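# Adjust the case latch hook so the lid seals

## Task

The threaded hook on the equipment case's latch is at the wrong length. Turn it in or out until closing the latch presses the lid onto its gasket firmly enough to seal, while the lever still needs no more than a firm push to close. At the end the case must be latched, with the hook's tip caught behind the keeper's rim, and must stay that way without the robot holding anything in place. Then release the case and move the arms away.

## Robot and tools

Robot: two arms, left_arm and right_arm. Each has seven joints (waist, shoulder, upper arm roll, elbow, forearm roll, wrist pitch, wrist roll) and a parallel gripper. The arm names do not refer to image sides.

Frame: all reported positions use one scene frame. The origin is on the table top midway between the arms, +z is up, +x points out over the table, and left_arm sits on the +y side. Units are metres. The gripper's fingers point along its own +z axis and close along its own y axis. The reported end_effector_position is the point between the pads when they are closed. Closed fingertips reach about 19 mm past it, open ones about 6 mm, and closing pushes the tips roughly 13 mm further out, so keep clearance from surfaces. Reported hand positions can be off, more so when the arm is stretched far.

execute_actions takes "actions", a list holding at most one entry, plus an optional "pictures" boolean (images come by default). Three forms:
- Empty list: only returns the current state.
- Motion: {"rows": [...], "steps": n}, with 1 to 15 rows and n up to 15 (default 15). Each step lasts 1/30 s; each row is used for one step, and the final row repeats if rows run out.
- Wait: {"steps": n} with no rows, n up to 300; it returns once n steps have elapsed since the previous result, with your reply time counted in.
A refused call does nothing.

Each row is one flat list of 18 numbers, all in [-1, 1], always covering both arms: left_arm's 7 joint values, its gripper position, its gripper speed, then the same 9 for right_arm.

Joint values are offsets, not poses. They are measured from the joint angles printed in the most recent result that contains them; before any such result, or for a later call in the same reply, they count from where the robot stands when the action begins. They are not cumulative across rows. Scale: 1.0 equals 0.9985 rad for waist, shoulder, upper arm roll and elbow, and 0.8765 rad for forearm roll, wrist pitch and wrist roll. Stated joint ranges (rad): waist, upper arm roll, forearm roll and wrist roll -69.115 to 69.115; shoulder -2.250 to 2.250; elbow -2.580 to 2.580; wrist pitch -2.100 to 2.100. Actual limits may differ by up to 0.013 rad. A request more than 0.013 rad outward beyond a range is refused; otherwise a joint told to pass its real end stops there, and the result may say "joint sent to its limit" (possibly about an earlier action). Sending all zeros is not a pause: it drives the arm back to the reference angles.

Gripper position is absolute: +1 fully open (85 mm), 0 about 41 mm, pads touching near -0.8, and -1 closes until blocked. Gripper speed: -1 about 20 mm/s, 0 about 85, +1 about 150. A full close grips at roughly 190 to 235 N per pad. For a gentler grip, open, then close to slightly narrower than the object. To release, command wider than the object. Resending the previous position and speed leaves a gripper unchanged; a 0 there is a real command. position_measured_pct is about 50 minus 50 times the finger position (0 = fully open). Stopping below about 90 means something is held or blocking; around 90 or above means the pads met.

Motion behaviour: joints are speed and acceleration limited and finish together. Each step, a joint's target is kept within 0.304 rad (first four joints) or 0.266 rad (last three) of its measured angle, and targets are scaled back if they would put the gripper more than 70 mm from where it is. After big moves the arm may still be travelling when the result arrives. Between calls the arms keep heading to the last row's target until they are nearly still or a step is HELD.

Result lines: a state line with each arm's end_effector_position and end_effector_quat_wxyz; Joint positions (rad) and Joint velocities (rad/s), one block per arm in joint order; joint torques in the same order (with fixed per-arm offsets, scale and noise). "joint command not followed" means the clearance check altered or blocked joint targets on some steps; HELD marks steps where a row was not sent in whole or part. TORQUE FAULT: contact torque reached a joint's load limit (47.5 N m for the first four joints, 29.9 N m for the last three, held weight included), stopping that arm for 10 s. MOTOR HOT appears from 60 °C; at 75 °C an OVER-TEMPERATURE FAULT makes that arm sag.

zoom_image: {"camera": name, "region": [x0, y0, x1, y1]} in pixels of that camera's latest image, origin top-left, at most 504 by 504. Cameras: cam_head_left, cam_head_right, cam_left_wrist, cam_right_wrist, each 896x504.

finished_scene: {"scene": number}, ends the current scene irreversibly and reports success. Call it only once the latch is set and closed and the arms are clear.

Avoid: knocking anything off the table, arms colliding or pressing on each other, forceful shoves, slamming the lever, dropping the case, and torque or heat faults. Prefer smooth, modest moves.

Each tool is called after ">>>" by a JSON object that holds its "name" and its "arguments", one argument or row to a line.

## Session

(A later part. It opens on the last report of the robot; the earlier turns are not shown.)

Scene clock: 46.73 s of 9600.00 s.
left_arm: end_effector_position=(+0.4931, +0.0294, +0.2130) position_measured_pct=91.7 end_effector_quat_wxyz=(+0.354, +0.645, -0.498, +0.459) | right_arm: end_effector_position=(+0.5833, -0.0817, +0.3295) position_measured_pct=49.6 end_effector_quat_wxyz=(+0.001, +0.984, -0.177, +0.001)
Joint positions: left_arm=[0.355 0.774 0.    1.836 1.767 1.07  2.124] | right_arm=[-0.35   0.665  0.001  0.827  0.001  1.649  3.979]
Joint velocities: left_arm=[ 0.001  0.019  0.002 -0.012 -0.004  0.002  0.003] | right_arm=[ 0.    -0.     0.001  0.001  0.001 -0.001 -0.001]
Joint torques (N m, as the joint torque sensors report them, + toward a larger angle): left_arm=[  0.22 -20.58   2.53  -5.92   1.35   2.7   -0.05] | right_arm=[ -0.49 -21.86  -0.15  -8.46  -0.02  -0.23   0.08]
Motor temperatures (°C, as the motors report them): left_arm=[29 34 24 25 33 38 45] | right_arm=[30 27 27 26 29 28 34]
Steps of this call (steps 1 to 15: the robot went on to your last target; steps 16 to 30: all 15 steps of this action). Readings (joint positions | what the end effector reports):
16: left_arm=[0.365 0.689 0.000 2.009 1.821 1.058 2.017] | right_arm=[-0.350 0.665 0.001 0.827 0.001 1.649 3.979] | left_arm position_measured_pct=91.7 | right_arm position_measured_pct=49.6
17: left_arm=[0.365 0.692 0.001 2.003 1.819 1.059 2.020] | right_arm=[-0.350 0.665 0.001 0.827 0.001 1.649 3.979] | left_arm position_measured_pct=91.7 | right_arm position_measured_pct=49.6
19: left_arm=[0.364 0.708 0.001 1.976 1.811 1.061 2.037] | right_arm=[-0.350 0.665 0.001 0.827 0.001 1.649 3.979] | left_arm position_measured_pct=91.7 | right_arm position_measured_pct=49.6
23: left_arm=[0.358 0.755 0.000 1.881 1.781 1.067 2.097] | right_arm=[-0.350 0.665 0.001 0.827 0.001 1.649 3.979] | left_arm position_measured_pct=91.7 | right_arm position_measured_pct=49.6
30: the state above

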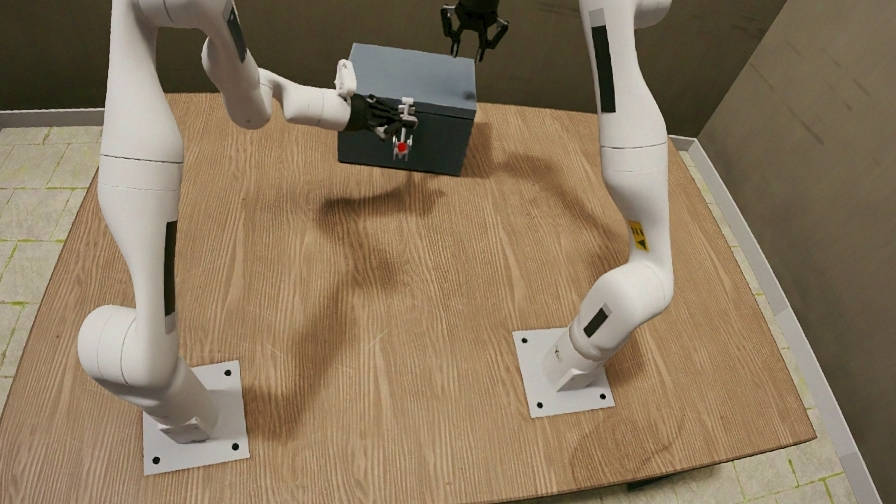

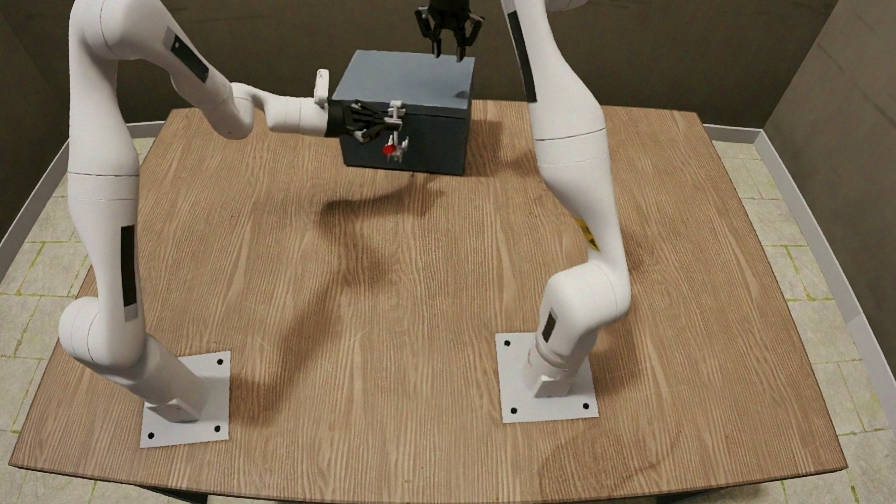

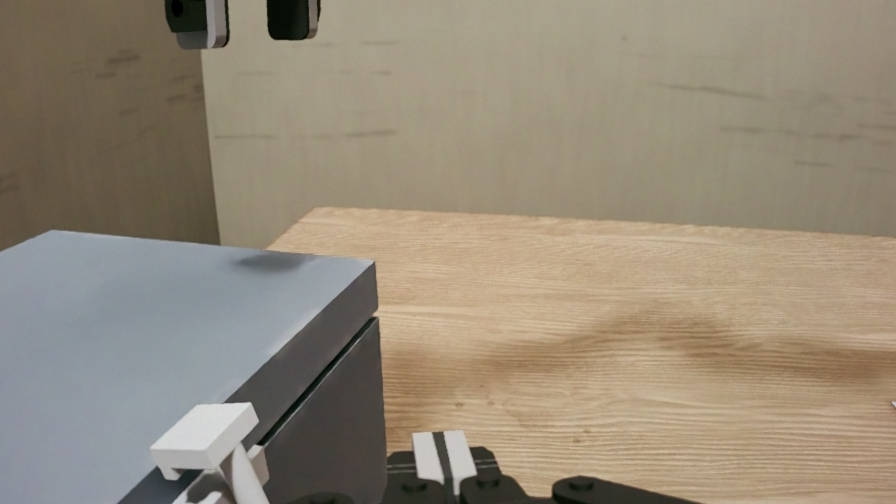

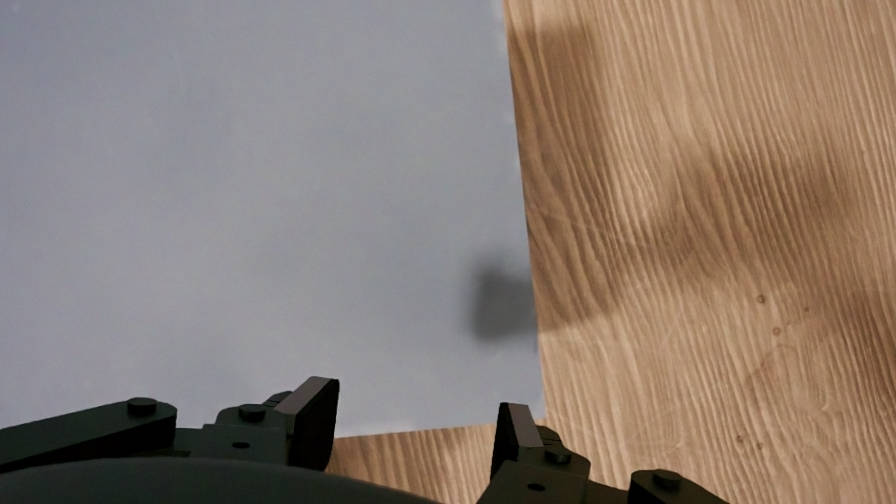

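>>> {"name": "execute_actions", "arguments": {
  "actions": [
    {"rows": [[0.003,0.074,0,0.065,0.098,0.034,-0.178,-1,1, 0,0,0,0,0,0,0,0,0]], "steps": 14}
  ],
  "pictures": false
}}

>>> {"name": "execute_actions", "arguments": {
  "actions": [
    {"rows": [[0,0.03,0,0.024,0.024,0.02,-0.065,-1,1, 0,0,0,0,0,0,0,0.0,0],[0,0.03,0,0.024,0.024,0.02,-0.065,-1,1, 0,0,0,0,0,0,0,0.0,0],[0,0.03,0,0.024,0.024,0.02,-0.065,-1,1, 0,0,0,0,0,0,0,0.0,0],[0,0.03,0,0.024,0.024,0.02,-0.065,-1,1, 0,0,0,0,0,0,0,0.0,0],[0,0.03,0,0.024,0.024,0.02,-0.065,-1,1, 0,0,0,0,0,0,0,0.0,0],[0.001,0.059,0,0.049,0.049,0.039,-0.13,-1,1, 0,0,0,0,0,0,0,0.0,0]], "steps": 15}
  ]
}}

Scene clock: 49.80 s of 9600.00 s.
left_arm: end_effector_position=(+0.4788, +0.0316, +0.1729) position_measured_pct=91.7 end_effector_quat_wxyz=(+0.352, +0.646, -0.494, +0.463) | right_arm: end_effector_position=(+0.5833, -0.0817, +0.3295) position_measured_pct=49.6 end_effector_quat_wxyz=(+0.001, +0.984, -0.177, +0.001)
Joint positions: left_arm=[0.358 0.847 0.    1.901 1.853 1.1   1.969] | right_arm=[-0.35   0.665  0.001  0.827  0.001  1.649  3.979]
Joint velocities: left_arm=[-0.     0.011  0.     0.004  0.004  0.001 -0.009] | right_arm=[ 0.    -0.001 -0.001 -0.001 -0.001 -0.     0.   ]
Joint torques (N m, as the joint torque sensors report them, + toward a larger angle): left_arm=[ -0.16 -20.74   2.03  -4.98   0.78   2.59   0.45] | right_arm=[  0.18 -21.76  -0.06  -8.42  -0.04  -0.18  -0.06]
Motor temperatures (°C, as the motors report them): left_arm=[29 34 24 25 33 38 45] | right_arm=[30 27 27 26 29 28 34]
Steps of this call (steps 1 to 15: the robot went on to your last target; steps 16 to 78: nothing new was sent; steps 79 to 92: all 14 steps of this action). Readings (joint positions | what the end effector reports):
79: left_arm=[0.355 0.777 0.000 1.836 1.768 1.071 2.123] | right_arm=[-0.350 0.665 0.001 0.827 0.001 1.649 3.979] | left_arm position_measured_pct=91.7 | right_arm position_measured_pct=49.6
80: left_arm=[0.355 0.782 0.000 1.839 1.773 1.073 2.114] | right_arm=[-0.350 0.665 0.001 0.827 0.001 1.649 3.979] | left_arm position_measured_pct=91.7 | right_arm position_measured_pct=49.6
82: left_arm=[0.356 0.807 0.001 1.860 1.800 1.083 2.065] | right_arm=[-0.350 0.665 0.001 0.827 0.001 1.649 3.979] | left_arm position_measured_pct=91.7 | right_arm position_measured_pct=49.6
86: left_arm=[0.358 0.841 -0.000 1.896 1.846 1.097 1.980] | right_arm=[-0.350 0.665 0.001 0.827 0.001 1.649 3.979] | left_arm position_measured_pct=91.7 | right_arm position_measured_pct=49.6
92: the state above

Scene clock: 50.30 s of 9600.00 s.
left_arm: end_effector_position=(+0.4610, +0.0332, +0.1434) position_measured_pct=91.7 end_effector_quat_wxyz=(+0.354, +0.644, -0.497, +0.462) | right_arm: end_effector_position=(+0.5833, -0.0817, +0.3295) position_measured_pct=49.6 end_effector_quat_wxyz=(+0.001, +0.984, -0.177, +0.001)
Joint positions: left_arm=[0.359 0.904 0.    1.949 1.895 1.134 1.856] | right_arm=[-0.35   0.665  0.001  0.827  0.001  1.649  3.979]
Joint velocities: left_arm=[ 0.001  0.015 -0.     0.009  0.008  0.005 -0.019] | right_arm=[ 0.001 -0.001  0.001 -0.001  0.001 -0.     0.   ]
Joint torques (N m, as the joint torque sensors report them, + toward a larger angle): left_arm=[  0.23 -20.09   1.85  -3.58   0.56   2.66   0.07] | right_arm=[ -0.38 -21.48  -0.02  -8.24   0.19  -0.17  -0.12]
Motor temperatures (°C, as the motors report them): left_arm=[29 34 24 25 33 38 45] | right_arm=[30 27 27 26 29 28 34]
Steps of this call (steps 1 to 15: all 15 steps of this action). Readings (joint positions | what the end effector reports):
1: left_arm=[0.358 0.848 0.000 1.901 1.853 1.101 1.967] | right_arm=[-0.350 0.665 0.001 0.827 0.001 1.649 3.979] | left_arm position_measured_pct=91.7 | right_arm position_measured_pct=49.6
2: left_arm=[0.358 0.853 0.001 1.905 1.857 1.104 1.959] | right_arm=[-0.350 0.665 0.001 0.827 0.001 1.649 3.979] | left_arm position_measured_pct=91.7 | right_arm position_measured_pct=49.6
4: left_arm=[0.358 0.866 0.000 1.916 1.866 1.111 1.933] | right_arm=[-0.350 0.665 0.001 0.827 0.001 1.649 3.979] | left_arm position_measured_pct=91.7 | right_arm position_measured_pct=49.6
8: left_arm=[0.359 0.887 0.000 1.933 1.882 1.124 1.891] | right_arm=[-0.350 0.665 0.001 0.827 0.001 1.649 3.979] | left_arm position_measured_pct=91.7 | right_arm position_measured_pct=49.6
15: the state above

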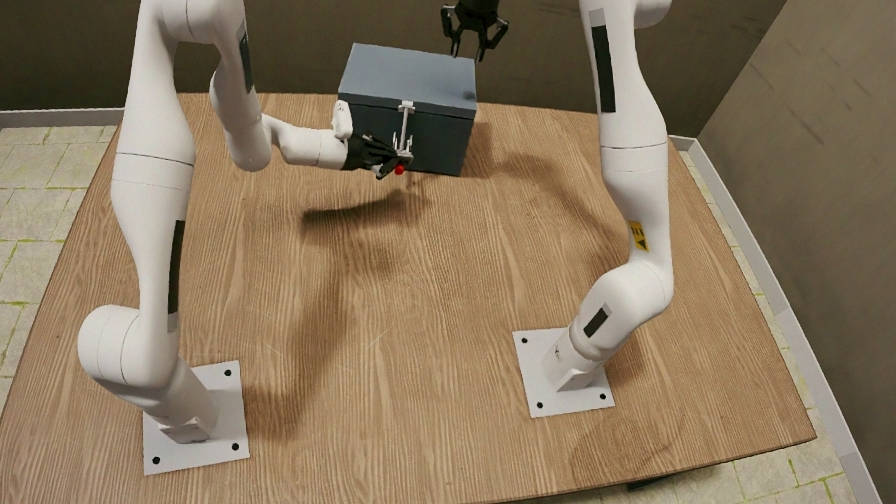

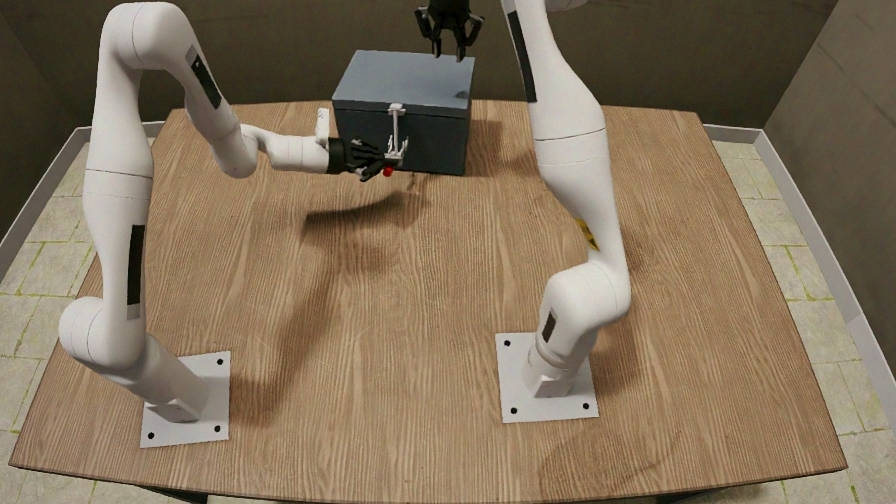

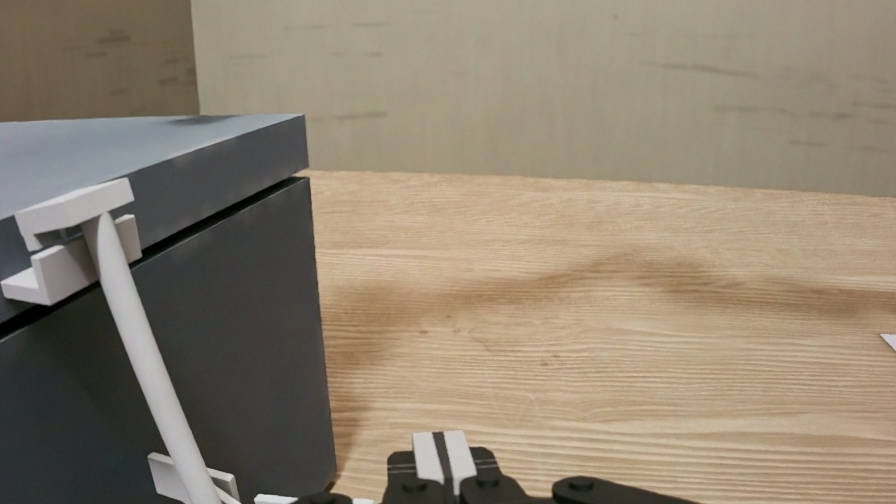

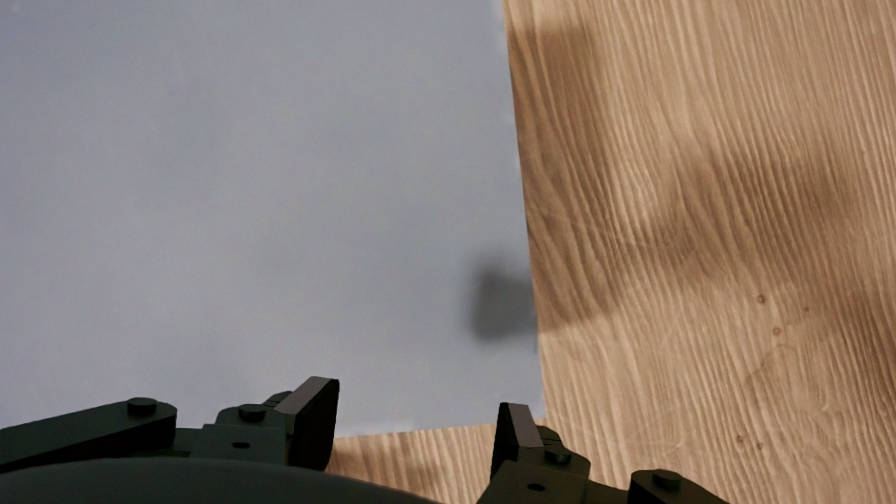

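>>> {"name": "execute_actions", "arguments": {
  "actions": [
    {"rows": [[0,0.035,0,0.003,0.017,0.010,-0.047,-1,1, 0,0,0,0,0,0,0,0,0]], "steps": 12}
  ],
  "pictures": false
}}

>>> {"name": "execute_actions", "arguments": {
  "actions": [
    {"rows": [[0.001,0.02,0,-0.001,0.009,0.008,-0.02,-1,1, 0,0,0,0,0,0,0,0,0]], "steps": 10}
  ],
  "pictures": false
}}

>>> {"name": "execute_actions", "arguments": {
  "actions": [
    {"rows": [[0.001,0.02,0,-0.001,0.009,0.008,-0.02,-1,1, 0,0,0,0,0,0,0,0,0]], "steps": 10}
  ]
}}

Scene clock: 52.07 s of 9600.00 s.
left_arm: end_effector_position=(+0.4583, +0.0338, +0.1281) position_measured_pct=91.7 end_effector_quat_wxyz=(+0.352, +0.643, -0.499, +0.461) | right_arm: end_effector_position=(+0.5833, -0.0817, +0.3295) position_measured_pct=49.6 end_effector_quat_wxyz=(+0.001, +0.984, -0.177, +0.001)
Joint positions: left_arm=[0.359 0.937 0.001 1.952 1.91  1.143 1.815] | right_arm=[-0.35   0.665  0.001  0.827  0.001  1.649  3.979]
Joint velocities: left_arm=[-0.001  0.008 -0.    -0.001  0.002  0.002 -0.005] | right_arm=[ 0.    -0.001  0.001  0.001  0.     0.     0.001]
Joint torques (N m, as the joint torque sensors report them, + toward a larger angle): left_arm=[  0.04 -20.     1.84  -3.6    0.46   2.73   0.06] | right_arm=[ -0.36 -21.48  -0.17  -8.4    0.01  -0.04   0.16]
Motor temperatures (°C, as the motors report them): left_arm=[29 34 24 25 33 38 45] | right_arm=[30 27 27 26 29 28 34]
Steps of this call (steps 1 to 15: the robot went on to your last target; steps 16 to 41: nothing new was sent; steps 42 to 53: all 12 steps of this action). Readings (joint positions | what the end effector reports):
42: left_arm=[0.359 0.906 0.000 1.949 1.896 1.135 1.854] | right_arm=[-0.350 0.665 0.001 0.827 0.001 1.649 3.979] | left_arm position_measured_pct=91.7 | right_arm position_measured_pct=49.6
43: left_arm=[0.359 0.912 0.001 1.949 1.898 1.137 1.849] | right_arm=[-0.350 0.665 0.001 0.827 0.001 1.649 3.979] | left_arm position_measured_pct=91.7 | right_arm position_measured_pct=49.6
45: left_arm=[0.359 0.927 0.001 1.951 1.904 1.140 1.831] | right_arm=[-0.350 0.665 0.001 0.827 0.001 1.649 3.979] | left_arm position_measured_pct=91.7 | right_arm position_measured_pct=49.6
49: left_arm=[0.359 0.935 0.001 1.952 1.909 1.142 1.817] | right_arm=[-0.350 0.665 0.001 0.827 0.001 1.649 3.979] | left_arm position_measured_pct=91.7 | right_arm position_measured_pct=49.6
53: the state above

Scene clock: 52.40 s of 9600.00 s.
left_arm: end_effector_position=(+0.4571, +0.0333, +0.1208) position_measured_pct=91.7 end_effector_quat_wxyz=(+0.353, +0.643, -0.499, +0.461) | right_arm: end_effector_position=(+0.5833, -0.0817, +0.3295) position_measured_pct=49.6 end_effector_quat_wxyz=(+0.001, +0.984, -0.177, +0.001)
Joint positions: left_arm=[0.36  0.956 0.001 1.951 1.918 1.15  1.798] | right_arm=[-0.35   0.665  0.001  0.827  0.001  1.649  3.979]
Joint velocities: left_arm=[ 0.     0.009  0.    -0.001  0.002  0.001 -0.004] | right_arm=[ 0.    -0.    -0.002 -0.    -0.     0.    -0.001]
Joint torques (N m, as the joint torque sensors report them, + toward a larger angle): left_arm=[  0.23 -20.35   2.24  -3.41   0.5    2.63  -0.05] | right_arm=[ -0.28 -21.87  -0.24  -8.45   0.02  -0.24  -0.06]
Motor temperatures (°C, as the motors report them): left_arm=[29 34 24 25 33 38 45] | right_arm=[30 27 27 26 29 28 34]
Steps of this call (steps 1 to 10: all 10 steps of this action). Readings (joint positions | what the end effector reports):
1: left_arm=[0.359 0.939 0.001 1.952 1.910 1.143 1.815] | right_arm=[-0.350 0.665 0.001 0.827 0.001 1.649 3.979] | left_arm position_measured_pct=91.7 | right_arm position_measured_pct=49.6
2: left_arm=[0.360 0.944 0.001 1.951 1.912 1.145 1.811] | right_arm=[-0.350 0.665 0.001 0.827 0.001 1.649 3.979] | left_arm position_measured_pct=91.7 | right_arm position_measured_pct=49.6
4: left_arm=[0.360 0.951 0.001 1.951 1.915 1.148 1.803] | right_arm=[-0.350 0.665 0.001 0.827 0.001 1.649 3.979] | left_arm position_measured_pct=91.7 | right_arm position_measured_pct=49.6
8: left_arm=[0.360 0.955 0.001 1.951 1.917 1.150 1.799] | right_arm=[-0.350 0.665 0.001 0.827 0.001 1.649 3.979] | left_arm position_measured_pct=91.7 | right_arm position_measured_pct=49.6
10: the state above

Scene clock: 52.73 s of 9600.00 s.
left_arm: end_effector_position=(+0.4559, +0.0328, +0.1135) position_measured_pct=91.7 end_effector_quat_wxyz=(+0.354, +0.643, -0.498, +0.461) | right_arm: end_effector_position=(+0.5833, -0.0817, +0.3295) position_measured_pct=49.6 end_effector_quat_wxyz=(+0.001, +0.984, -0.177, +0.001)
Joint positions: left_arm=[0.361 0.975 0.001 1.949 1.925 1.157 1.781] | right_arm=[-0.35   0.665  0.001  0.827  0.001  1.649  3.979]
Joint velocities: left_arm=[-0.     0.009  0.    -0.     0.002  0.    -0.005] | right_arm=[ 0.     0.    -0.001 -0.     0.     0.001  0.001]
Joint torques (N m, as the joint torque sensors report them, + toward a larger angle): left_arm=[  0.16 -20.47   1.96  -3.3    0.45   2.87   0.  ] | right_arm=[ -0.24 -21.71  -0.31  -8.24   0.08  -0.08   0.16]
Motor temperatures (°C, as the motors report them): left_arm=[29 34 24 25 33 38 45] | right_arm=[30 27 27 26 29 28 34]
Steps of this call (steps 1 to 10: all 10 steps of this action). Readings (joint positions | what the end effector reports):
1: left_arm=[0.360 0.957 0.001 1.950 1.918 1.151 1.798] | right_arm=[-0.350 0.665 0.001 0.827 0.001 1.649 3.979] | left_arm position_measured_pct=91.7 | right_arm position_measured_pct=49.6
2: left_arm=[0.361 0.962 0.001 1.950 1.920 1.153 1.794] | right_arm=[-0.350 0.665 0.001 0.827 0.001 1.649 3.979] | left_arm position_measured_pct=91.7 | right_arm position_measured_pct=49.6
4: left_arm=[0.361 0.970 0.001 1.950 1.923 1.155 1.786] | right_arm=[-0.350 0.665 0.001 0.827 0.001 1.649 3.979] | left_arm position_measured_pct=91.7 | right_arm position_measured_pct=49.6
8: left_arm=[0.361 0.974 0.001 1.950 1.925 1.157 1.782] | right_arm=[-0.350 0.665 0.001 0.827 0.001 1.649 3.979] | left_arm position_measured_pct=91.7 | right_arm position_measured_pct=49.6
10: the state above

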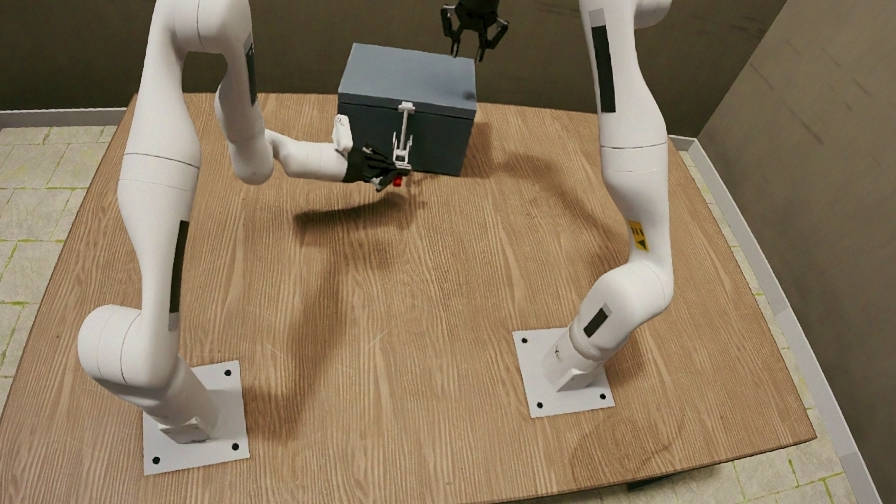

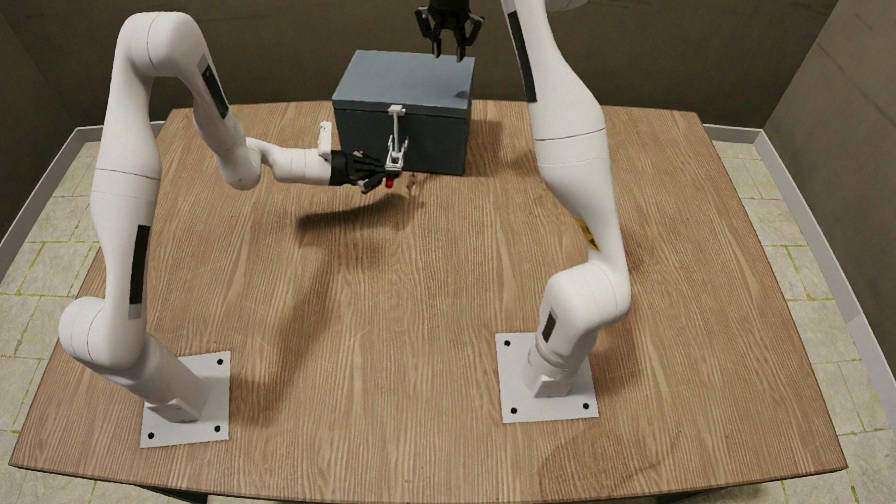

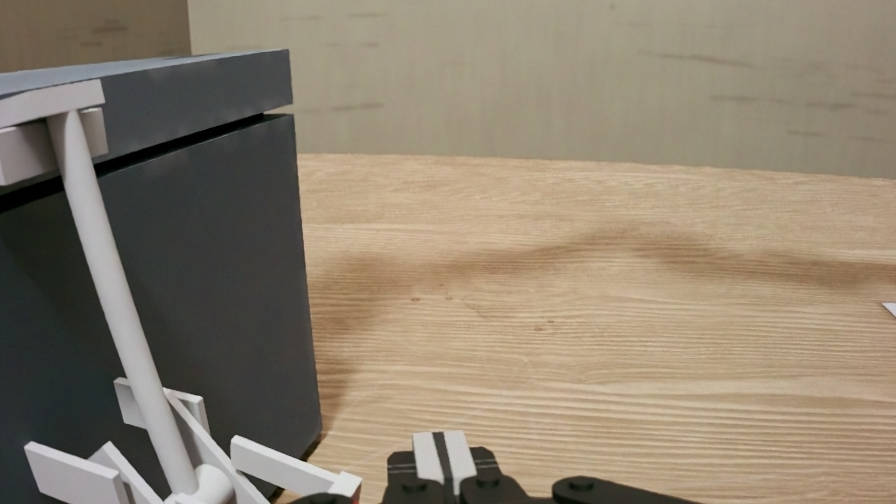

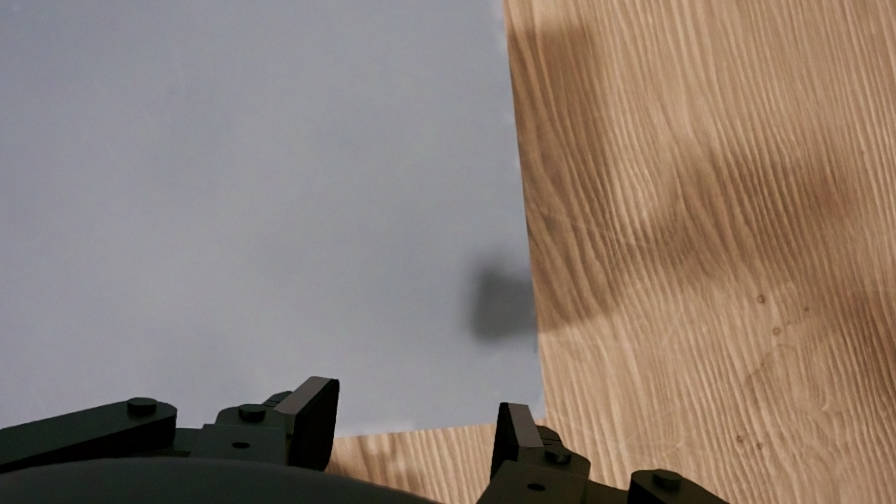

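>>> {"name": "execute_actions", "arguments": {
  "actions": [
    {"rows": [[0,0.019,0,-0.009,0.004,0.004,-0.012,-1,1, 0,0,0,0,0,0,0,0,0]], "steps": 10}
  ],
  "pictures": false
}}

>>> {"name": "execute_actions", "arguments": {
  "actions": [
    {"rows": [[0,0.019,0,-0.009,0.004,0.004,-0.012,-1,1, 0,0,0,0,0,0,0,0,0]], "steps": 10}
  ],
  "pictures": false
}}

>>> {"name": "execute_actions", "arguments": {
  "actions": [
    {"rows": [[0,0.019,0,-0.009,0.004,0.004,-0.012,-1,1, 0,0,0,0,0,0,0,0,0]], "steps": 10}
  ]
}}

Scene clock: 54.67 s of 9600.00 s.
left_arm: end_effector_position=(+0.4570, +0.0323, +0.1068) position_measured_pct=91.7 end_effector_quat_wxyz=(+0.354, +0.642, -0.499, +0.462) | right_arm: end_effector_position=(+0.5833, -0.0817, +0.3295) position_measured_pct=49.6 end_effector_quat_wxyz=(+0.001, +0.984, -0.177, +0.001)
Joint positions: left_arm=[0.361 0.993 0.001 1.941 1.929 1.161 1.771] | right_arm=[-0.35   0.665  0.001  0.827  0.001  1.649  3.979]
Joint velocities: left_arm=[-0.     0.007 -0.    -0.003  0.001 -0.002 -0.004] | right_arm=[-0.    -0.001  0.001 -0.    -0.    -0.    -0.   ]
Joint torques (N m, as the joint torque sensors report them, + toward a larger angle): left_arm=[  0.02 -20.27   2.19  -3.25   0.41   2.68   0.13] | right_arm=[ -0.32 -21.86  -0.32  -8.78   0.05  -0.16  -0.08]
Motor temperatures (°C, as the motors report them): left_arm=[29 34 24 25 33 38 45] | right_arm=[30 27 27 26 29 28 34]
Steps of this call (steps 1 to 15: the robot went on to your last target; steps 16 to 48: nothing new was sent; steps 49 to 58: all 10 steps of this action). Readings (joint positions | what the end effector reports):
49: left_arm=[0.361 0.977 0.001 1.949 1.926 1.158 1.780] | right_arm=[-0.350 0.665 0.001 0.827 0.001 1.649 3.979] | left_arm position_measured_pct=91.7 | right_arm position_measured_pct=49.6
50: left_arm=[0.361 0.981 0.001 1.947 1.927 1.159 1.778] | right_arm=[-0.350 0.665 0.001 0.827 0.001 1.649 3.979] | left_arm position_measured_pct=91.7 | right_arm position_measured_pct=49.6
52: left_arm=[0.361 0.988 0.001 1.943 1.928 1.160 1.774] | right_arm=[-0.350 0.665 0.001 0.827 0.001 1.649 3.979] | left_arm position_measured_pct=91.7 | right_arm position_measured_pct=49.6
56: left_arm=[0.361 0.992 0.001 1.941 1.929 1.161 1.771] | right_arm=[-0.350 0.665 0.001 0.827 0.001 1.649 3.979] | left_arm position_measured_pct=91.7 | right_arm position_measured_pct=49.6
58: the state above

Scene clock: 55.00 s of 9600.00 s.
left_arm: end_effector_position=(+0.4579, +0.0315, +0.1006) position_measured_pct=91.7 end_effector_quat_wxyz=(+0.355, +0.641, -0.499, +0.462) | right_arm: end_effector_position=(+0.5833, -0.0817, +0.3295) position_measured_pct=49.6 end_effector_quat_wxyz=(+0.001, +0.984, -0.177, +0.001)
Joint positions: left_arm=[0.362 1.01  0.002 1.932 1.932 1.165 1.76 ] | right_arm=[-0.35   0.665  0.001  0.827  0.001  1.649  3.979]
Joint velocities: left_arm=[ 0.     0.007  0.    -0.003  0.001  0.002 -0.004] | right_arm=[ 0.     0.    -0.     0.002 -0.002 -0.001  0.001]
Joint torques (N m, as the joint torque sensors report them, + toward a larger angle): left_arm=[ -0.11 -19.72   1.79  -3.08   0.63   2.37   0.12] | right_arm=[ -0.38 -21.85  -0.25  -8.72   0.27  -0.46   0.19]
Motor temperatures (°C, as the motors report them): left_arm=[29 34 24 25 33 38 45] | right_arm=[30 27 27 26 29 28 34]
Steps of this call (steps 1 to 10: all 10 steps of this action). Readings (joint positions | what the end effector reports):
1: left_arm=[0.361 0.994 0.001 1.940 1.929 1.161 1.770] | right_arm=[-0.350 0.665 0.001 0.827 0.001 1.649 3.979] | left_arm position_measured_pct=91.7 | right_arm position_measured_pct=49.6
2: left_arm=[0.361 0.999 0.002 1.938 1.930 1.163 1.768] | right_arm=[-0.350 0.665 0.001 0.827 0.001 1.649 3.979] | left_arm position_measured_pct=91.7 | right_arm position_measured_pct=49.6
4: left_arm=[0.362 1.006 0.002 1.935 1.931 1.164 1.764] | right_arm=[-0.350 0.665 0.001 0.827 0.001 1.649 3.979] | left_arm position_measured_pct=91.7 | right_arm position_measured_pct=49.6
8: left_arm=[0.362 1.009 0.002 1.932 1.932 1.165 1.761] | right_arm=[-0.350 0.665 0.001 0.827 0.001 1.649 3.979] | left_arm position_measured_pct=91.7 | right_arm position_measured_pct=49.6
10: the state above

Scene clock: 55.33 s of 9600.00 s.
left_arm: end_effector_position=(+0.4588, +0.0306, +0.0947) position_measured_pct=91.7 end_effector_quat_wxyz=(+0.355, +0.640, -0.500, +0.463) | right_arm: end_effector_position=(+0.5833, -0.0817, +0.3295) position_measured_pct=49.6 end_effector_quat_wxyz=(+0.001, +0.984, -0.177, +0.001)
Joint positions: left_arm=[0.362 1.027 0.003 1.923 1.935 1.17  1.75 ] | right_arm=[-0.35   0.665  0.001  0.827  0.001  1.649  3.979]
Joint velocities: left_arm=[ 0.001  0.007  0.001 -0.004  0.002  0.001 -0.002] | right_arm=[-0.    -0.     0.001 -0.001  0.002  0.     0.   ]
Joint torques (N m, as the joint torque sensors report them, + toward a larger angle): left_arm=[ -0.17 -20.12   1.6   -3.33   0.38   2.63   0.06] | right_arm=[ -0.31 -21.35  -0.18  -8.22   0.1   -0.11   0.15]
Motor temperatures (°C, as the motors report them): left_arm=[29 34 24 25 33 38 45] | right_arm=[30 27 27 26 29 28 34]
Steps of this call (steps 1 to 10: all 10 steps of this action). Readings (joint positions | what the end effector reports):
1: left_arm=[0.362 1.011 0.002 1.932 1.932 1.166 1.760] | right_arm=[-0.350 0.665 0.001 0.827 0.001 1.649 3.979] | left_arm position_measured_pct=91.7 | right_arm position_measured_pct=49.6
2: left_arm=[0.362 1.016 0.002 1.929 1.933 1.167 1.758] | right_arm=[-0.350 0.665 0.001 0.827 0.001 1.649 3.979] | left_arm position_measured_pct=91.7 | right_arm position_measured_pct=49.6
4: left_arm=[0.362 1.023 0.002 1.926 1.934 1.168 1.753] | right_arm=[-0.350 0.665 0.001 0.827 0.001 1.649 3.979] | left_arm position_measured_pct=91.7 | right_arm position_measured_pct=49.6
8: left_arm=[0.362 1.026 0.003 1.924 1.935 1.170 1.751] | right_arm=[-0.350 0.665 0.001 0.827 0.001 1.649 3.979] | left_arm position_measured_pct=91.7 | right_arm position_measured_pct=49.6
10: the state above

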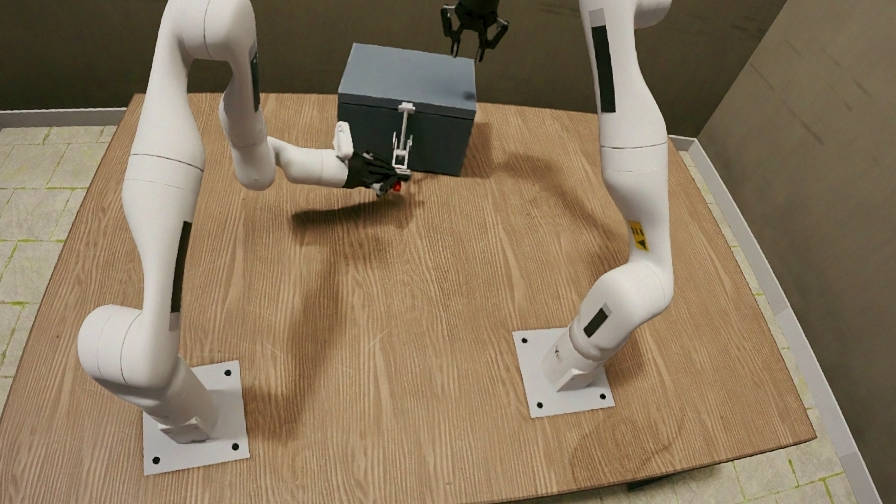

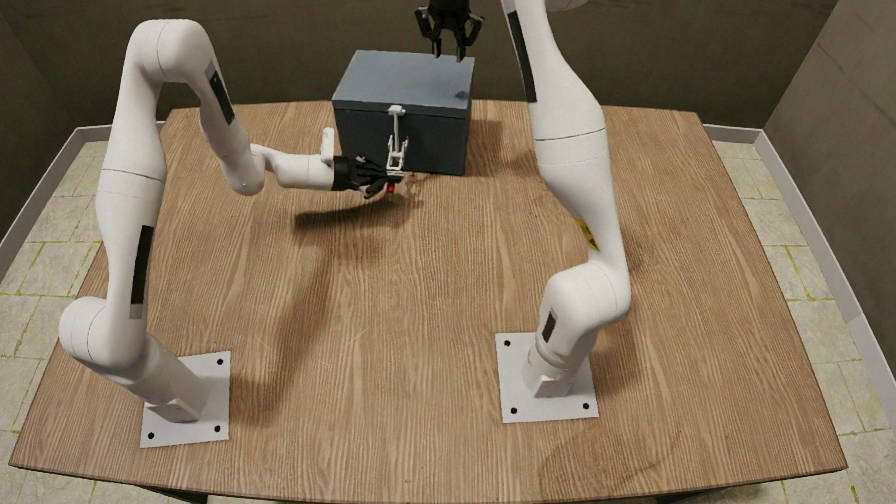

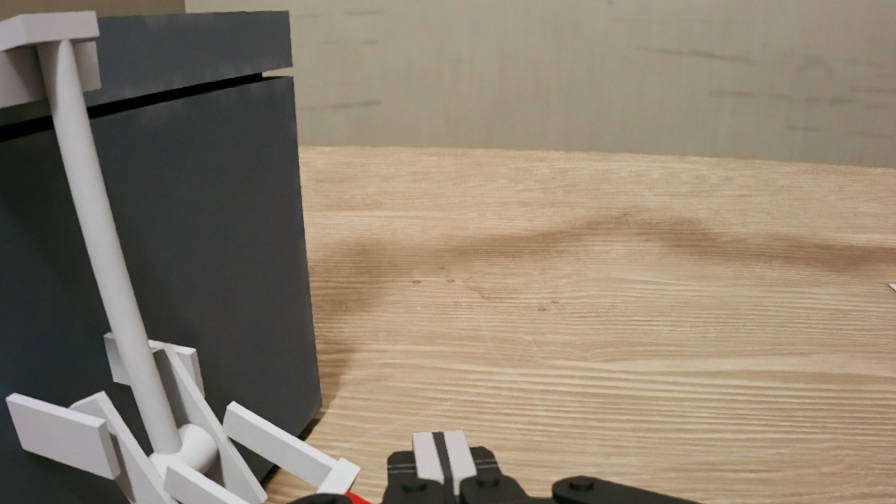

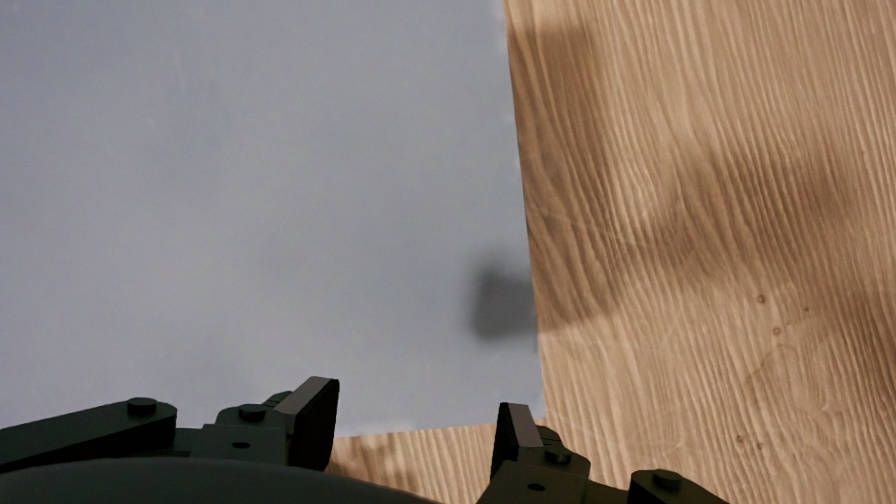

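>>> {"name": "execute_actions", "arguments": {
  "actions": [
    {"rows": [[0.005,-0.098,-0.003,0.087,-0.002,-0.017,0.010,-1,1, 0,0.128,0,-0.175,-0.071,0.148,0.048,0,0]], "steps": 14}
  ],
  "pictures": false
}}

>>> {"name": "execute_actions", "arguments": {
  "actions": [
    {"rows": [[0.009,0.085,0,0.067,0.065,0.055,-0.176,-1,1, 0,0.128,0,-0.175,-0.071,0.148,0.048,0,0]], "steps": 14}
  ],
  "pictures": false
}}

>>> {"name": "execute_actions", "arguments": {
  "actions": [
    {"rows": [[-0.011,0.148,0,-0.094,0.019,0.040,-0.039,-1,1, -0.124,0,0,0,0,0,0,0,0]], "steps": 15}
  ]
}}

Scene clock: 67.17 s of 9600.00 s.
left_arm: end_effector_position=(+0.4392, +0.0343, +0.1249) position_measured_pct=91.7 end_effector_quat_wxyz=(+0.351, +0.643, -0.502, +0.459) | right_arm: end_effector_position=(+0.5877, -0.0593, +0.3114) position_measured_pct=49.6 end_effector_quat_wxyz=(-0.005, +0.987, -0.151, -0.049)
Joint positions: left_arm=[ 0.367  0.931 -0.     2.009  1.934  1.155  1.759] | right_arm=[-0.35   0.789  0.001  0.654 -0.061  1.778  4.021]
Joint velocities: left_arm=[-0.001 -0.019 -0.     0.007  0.     0.001  0.   ] | right_arm=[ 0.002  0.028  0.003 -0.029 -0.002  0.013  0.003]
Joint torques (N m, as the joint torque sensors report them, + toward a larger angle): left_arm=[  0.03 -19.42   2.23  -3.41   0.4    2.87   0.21] | right_arm=[  0.01 -22.9    0.01  -7.82  -0.35   0.2   -0.06]
Motor temperatures (°C, as the motors report them): left_arm=[29 34 24 25 33 38 45] | right_arm=[30 27 27 26 29 28 34]
Steps of this call (steps 1 to 15: the robot went on to your last target; steps 16 to 341: nothing new was sent; steps 342 to 355: all 14 steps of this action). Readings (joint positions | what the end effector reports):
342: left_arm=[0.362 1.026 0.003 1.924 1.936 1.170 1.750] | right_arm=[-0.350 0.666 0.002 0.826 0.001 1.649 3.979] | left_arm position_measured_pct=91.7 | right_arm position_measured_pct=49.6
343: left_arm=[0.362 1.020 0.002 1.929 1.936 1.168 1.750] | right_arm=[-0.350 0.670 0.002 0.820 -0.001 1.653 3.980] | left_arm position_measured_pct=91.7 | right_arm position_measured_pct=49.6
345: left_arm=[0.364 0.991 0.000 1.952 1.935 1.163 1.753] | right_arm=[-0.350 0.692 0.002 0.792 -0.010 1.673 3.987] | left_arm position_measured_pct=91.7 | right_arm position_measured_pct=49.6
349: left_arm=[0.367 0.941 0.000 2.000 1.934 1.157 1.758] | right_arm=[-0.350 0.761 0.001 0.698 -0.045 1.744 4.010] | left_arm position_measured_pct=91.7 | right_arm position_measured_pct=49.6
355: the state above

Scene clock: 67.63 s of 9600.00 s.
left_arm: end_effector_position=(+0.4093, +0.0364, +0.0872) position_measured_pct=91.7 end_effector_quat_wxyz=(+0.350, +0.642, -0.508, +0.456) | right_arm: end_effector_position=(+0.5876, -0.0403, +0.2917) position_measured_pct=49.6 end_effector_quat_wxyz=(-0.012, +0.988, -0.119, -0.098)
Joint positions: left_arm=[ 0.376  1.015 -0.     2.076  1.99   1.203  1.605] | right_arm=[-0.351  0.913  0.001  0.482 -0.123  1.907  4.063]
Joint velocities: left_arm=[ 0.002  0.013 -0.     0.003  0.003  0.002 -0.009] | right_arm=[ 0.002  0.027  0.001 -0.03  -0.001  0.009  0.002]
Joint torques (N m, as the joint torque sensors report them, + toward a larger angle): left_arm=[  0.   -19.41   2.25  -1.66   0.11   2.66   0.38] | right_arm=[ -0.69 -24.07  -0.65  -8.22  -0.12   0.11  -0.01]
Motor temperatures (°C, as the motors report them): left_arm=[29 34 24 25 33 38 45] | right_arm=[30 27 27 26 29 28 34]
Steps of this call (steps 1 to 14: all 14 steps of this action). Readings (joint positions | what the end effector reports):
1: left_arm=[0.367 0.932 -0.000 2.010 1.934 1.156 1.758] | right_arm=[-0.350 0.791 0.001 0.652 -0.061 1.779 4.021] | left_arm position_measured_pct=91.7 | right_arm position_measured_pct=49.6
2: left_arm=[0.368 0.938 -0.000 2.014 1.938 1.159 1.749] | right_arm=[-0.350 0.796 0.002 0.646 -0.063 1.783 4.022] | left_arm position_measured_pct=91.7 | right_arm position_measured_pct=49.6
4: left_arm=[0.370 0.965 -0.000 2.033 1.955 1.174 1.704] | right_arm=[-0.350 0.819 0.002 0.617 -0.072 1.803 4.029] | left_arm position_measured_pct=91.7 | right_arm position_measured_pct=49.6
8: left_arm=[0.375 1.008 -0.000 2.071 1.985 1.198 1.617] | right_arm=[-0.350 0.887 0.001 0.524 -0.107 1.874 4.052] | left_arm position_measured_pct=91.7 | right_arm position_measured_pct=49.6
14: the state above

Scene clock: 68.13 s of 9600.00 s.
left_arm: end_effector_position=(+0.4254, +0.0375, +0.0367) position_measured_pct=91.7 end_effector_quat_wxyz=(+0.354, +0.645, -0.497, +0.459) | right_arm: end_effector_position=(+0.5555, +0.0247, +0.2917) position_measured_pct=49.6 end_effector_quat_wxyz=(-0.006, +0.993, -0.059, -0.099)
Joint positions: left_arm=[ 0.365  1.16  -0.     1.983  2.007  1.238  1.571] | right_arm=[-0.473  0.913  0.001  0.482 -0.123  1.907  4.063]
Joint velocities: left_arm=[-0.002  0.026  0.001 -0.005 -0.     0.002 -0.   ] | right_arm=[-0.014 -0.002 -0.    -0.002 -0.001  0.001 -0.   ]
Joint torques (N m, as the joint torque sensors report them, + toward a larger angle): left_arm=[  0.09 -20.48   2.48  -1.51  -0.07   2.81   0.01] | right_arm=[ -0.29 -24.56  -0.27  -7.88  -0.15   0.58   0.09]
Motor temperatures (°C, as the motors report them): left_arm=[29 34 24 25 33 38 45] | right_arm=[30 27 27 26 29 28 34]
Steps of this call (steps 1 to 15: all 15 steps of this action). Readings (joint positions | what the end effector reports):
1: left_arm=[0.376 1.016 -0.000 2.076 1.990 1.203 1.605] | right_arm=[-0.352 0.914 0.002 0.481 -0.123 1.907 4.063] | left_arm position_measured_pct=91.7 | right_arm position_measured_pct=49.6
2: left_arm=[0.375 1.023 0.000 2.072 1.991 1.205 1.604] | right_arm=[-0.358 0.914 0.003 0.481 -0.122 1.907 4.063] | left_arm position_measured_pct=91.7 | right_arm position_measured_pct=49.6
4: left_arm=[0.373 1.054 0.001 2.054 1.994 1.212 1.597] | right_arm=[-0.386 0.914 0.004 0.481 -0.121 1.907 4.063] | left_arm position_measured_pct=91.7 | right_arm position_measured_pct=49.6
8: left_arm=[0.367 1.134 -0.001 2.001 2.004 1.230 1.578] | right_arm=[-0.456 0.914 -0.000 0.481 -0.124 1.907 4.063] | left_arm position_measured_pct=91.7 | right_arm position_measured_pct=49.6
15: the state above

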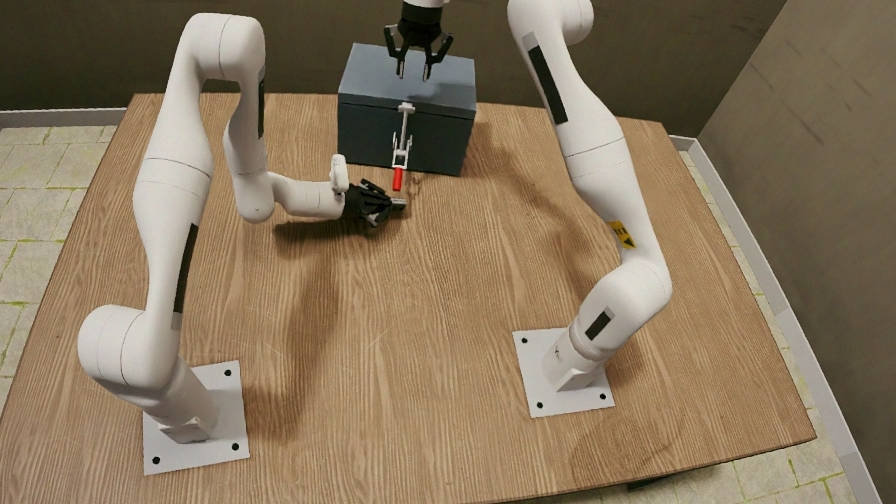

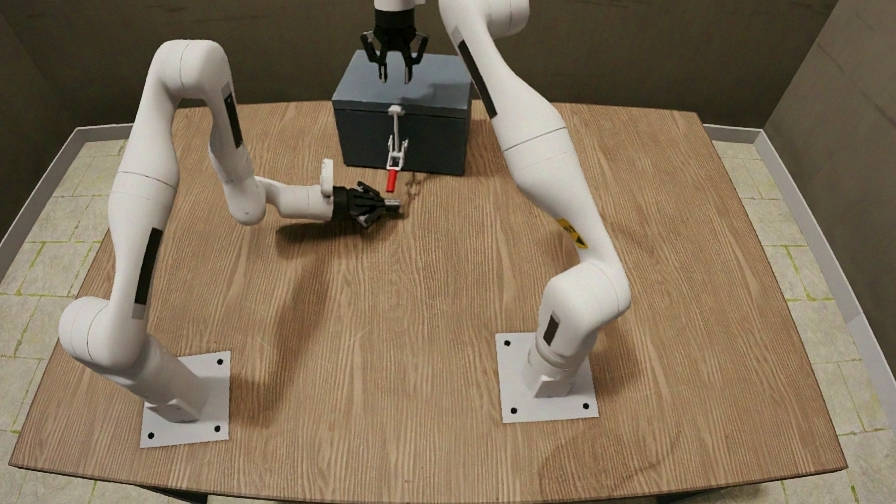

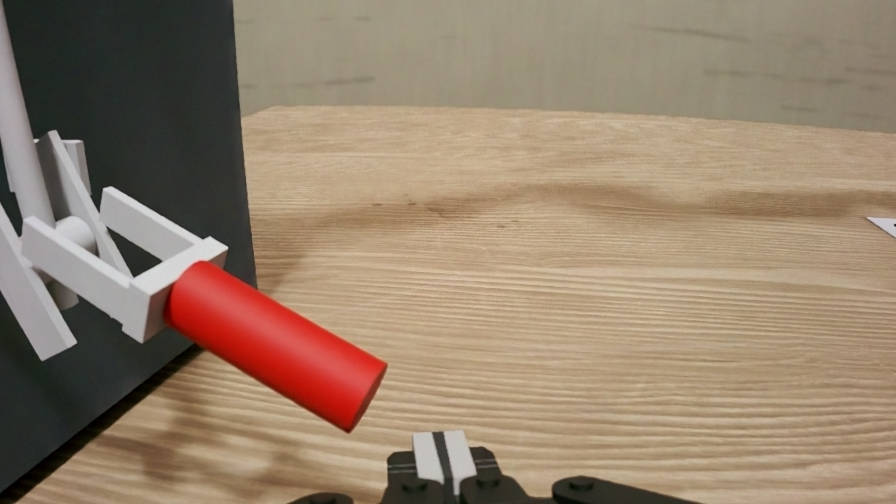

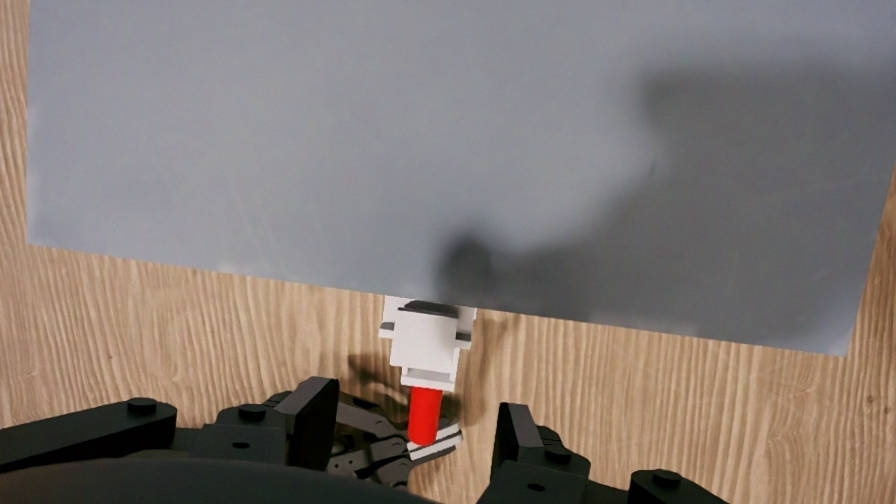

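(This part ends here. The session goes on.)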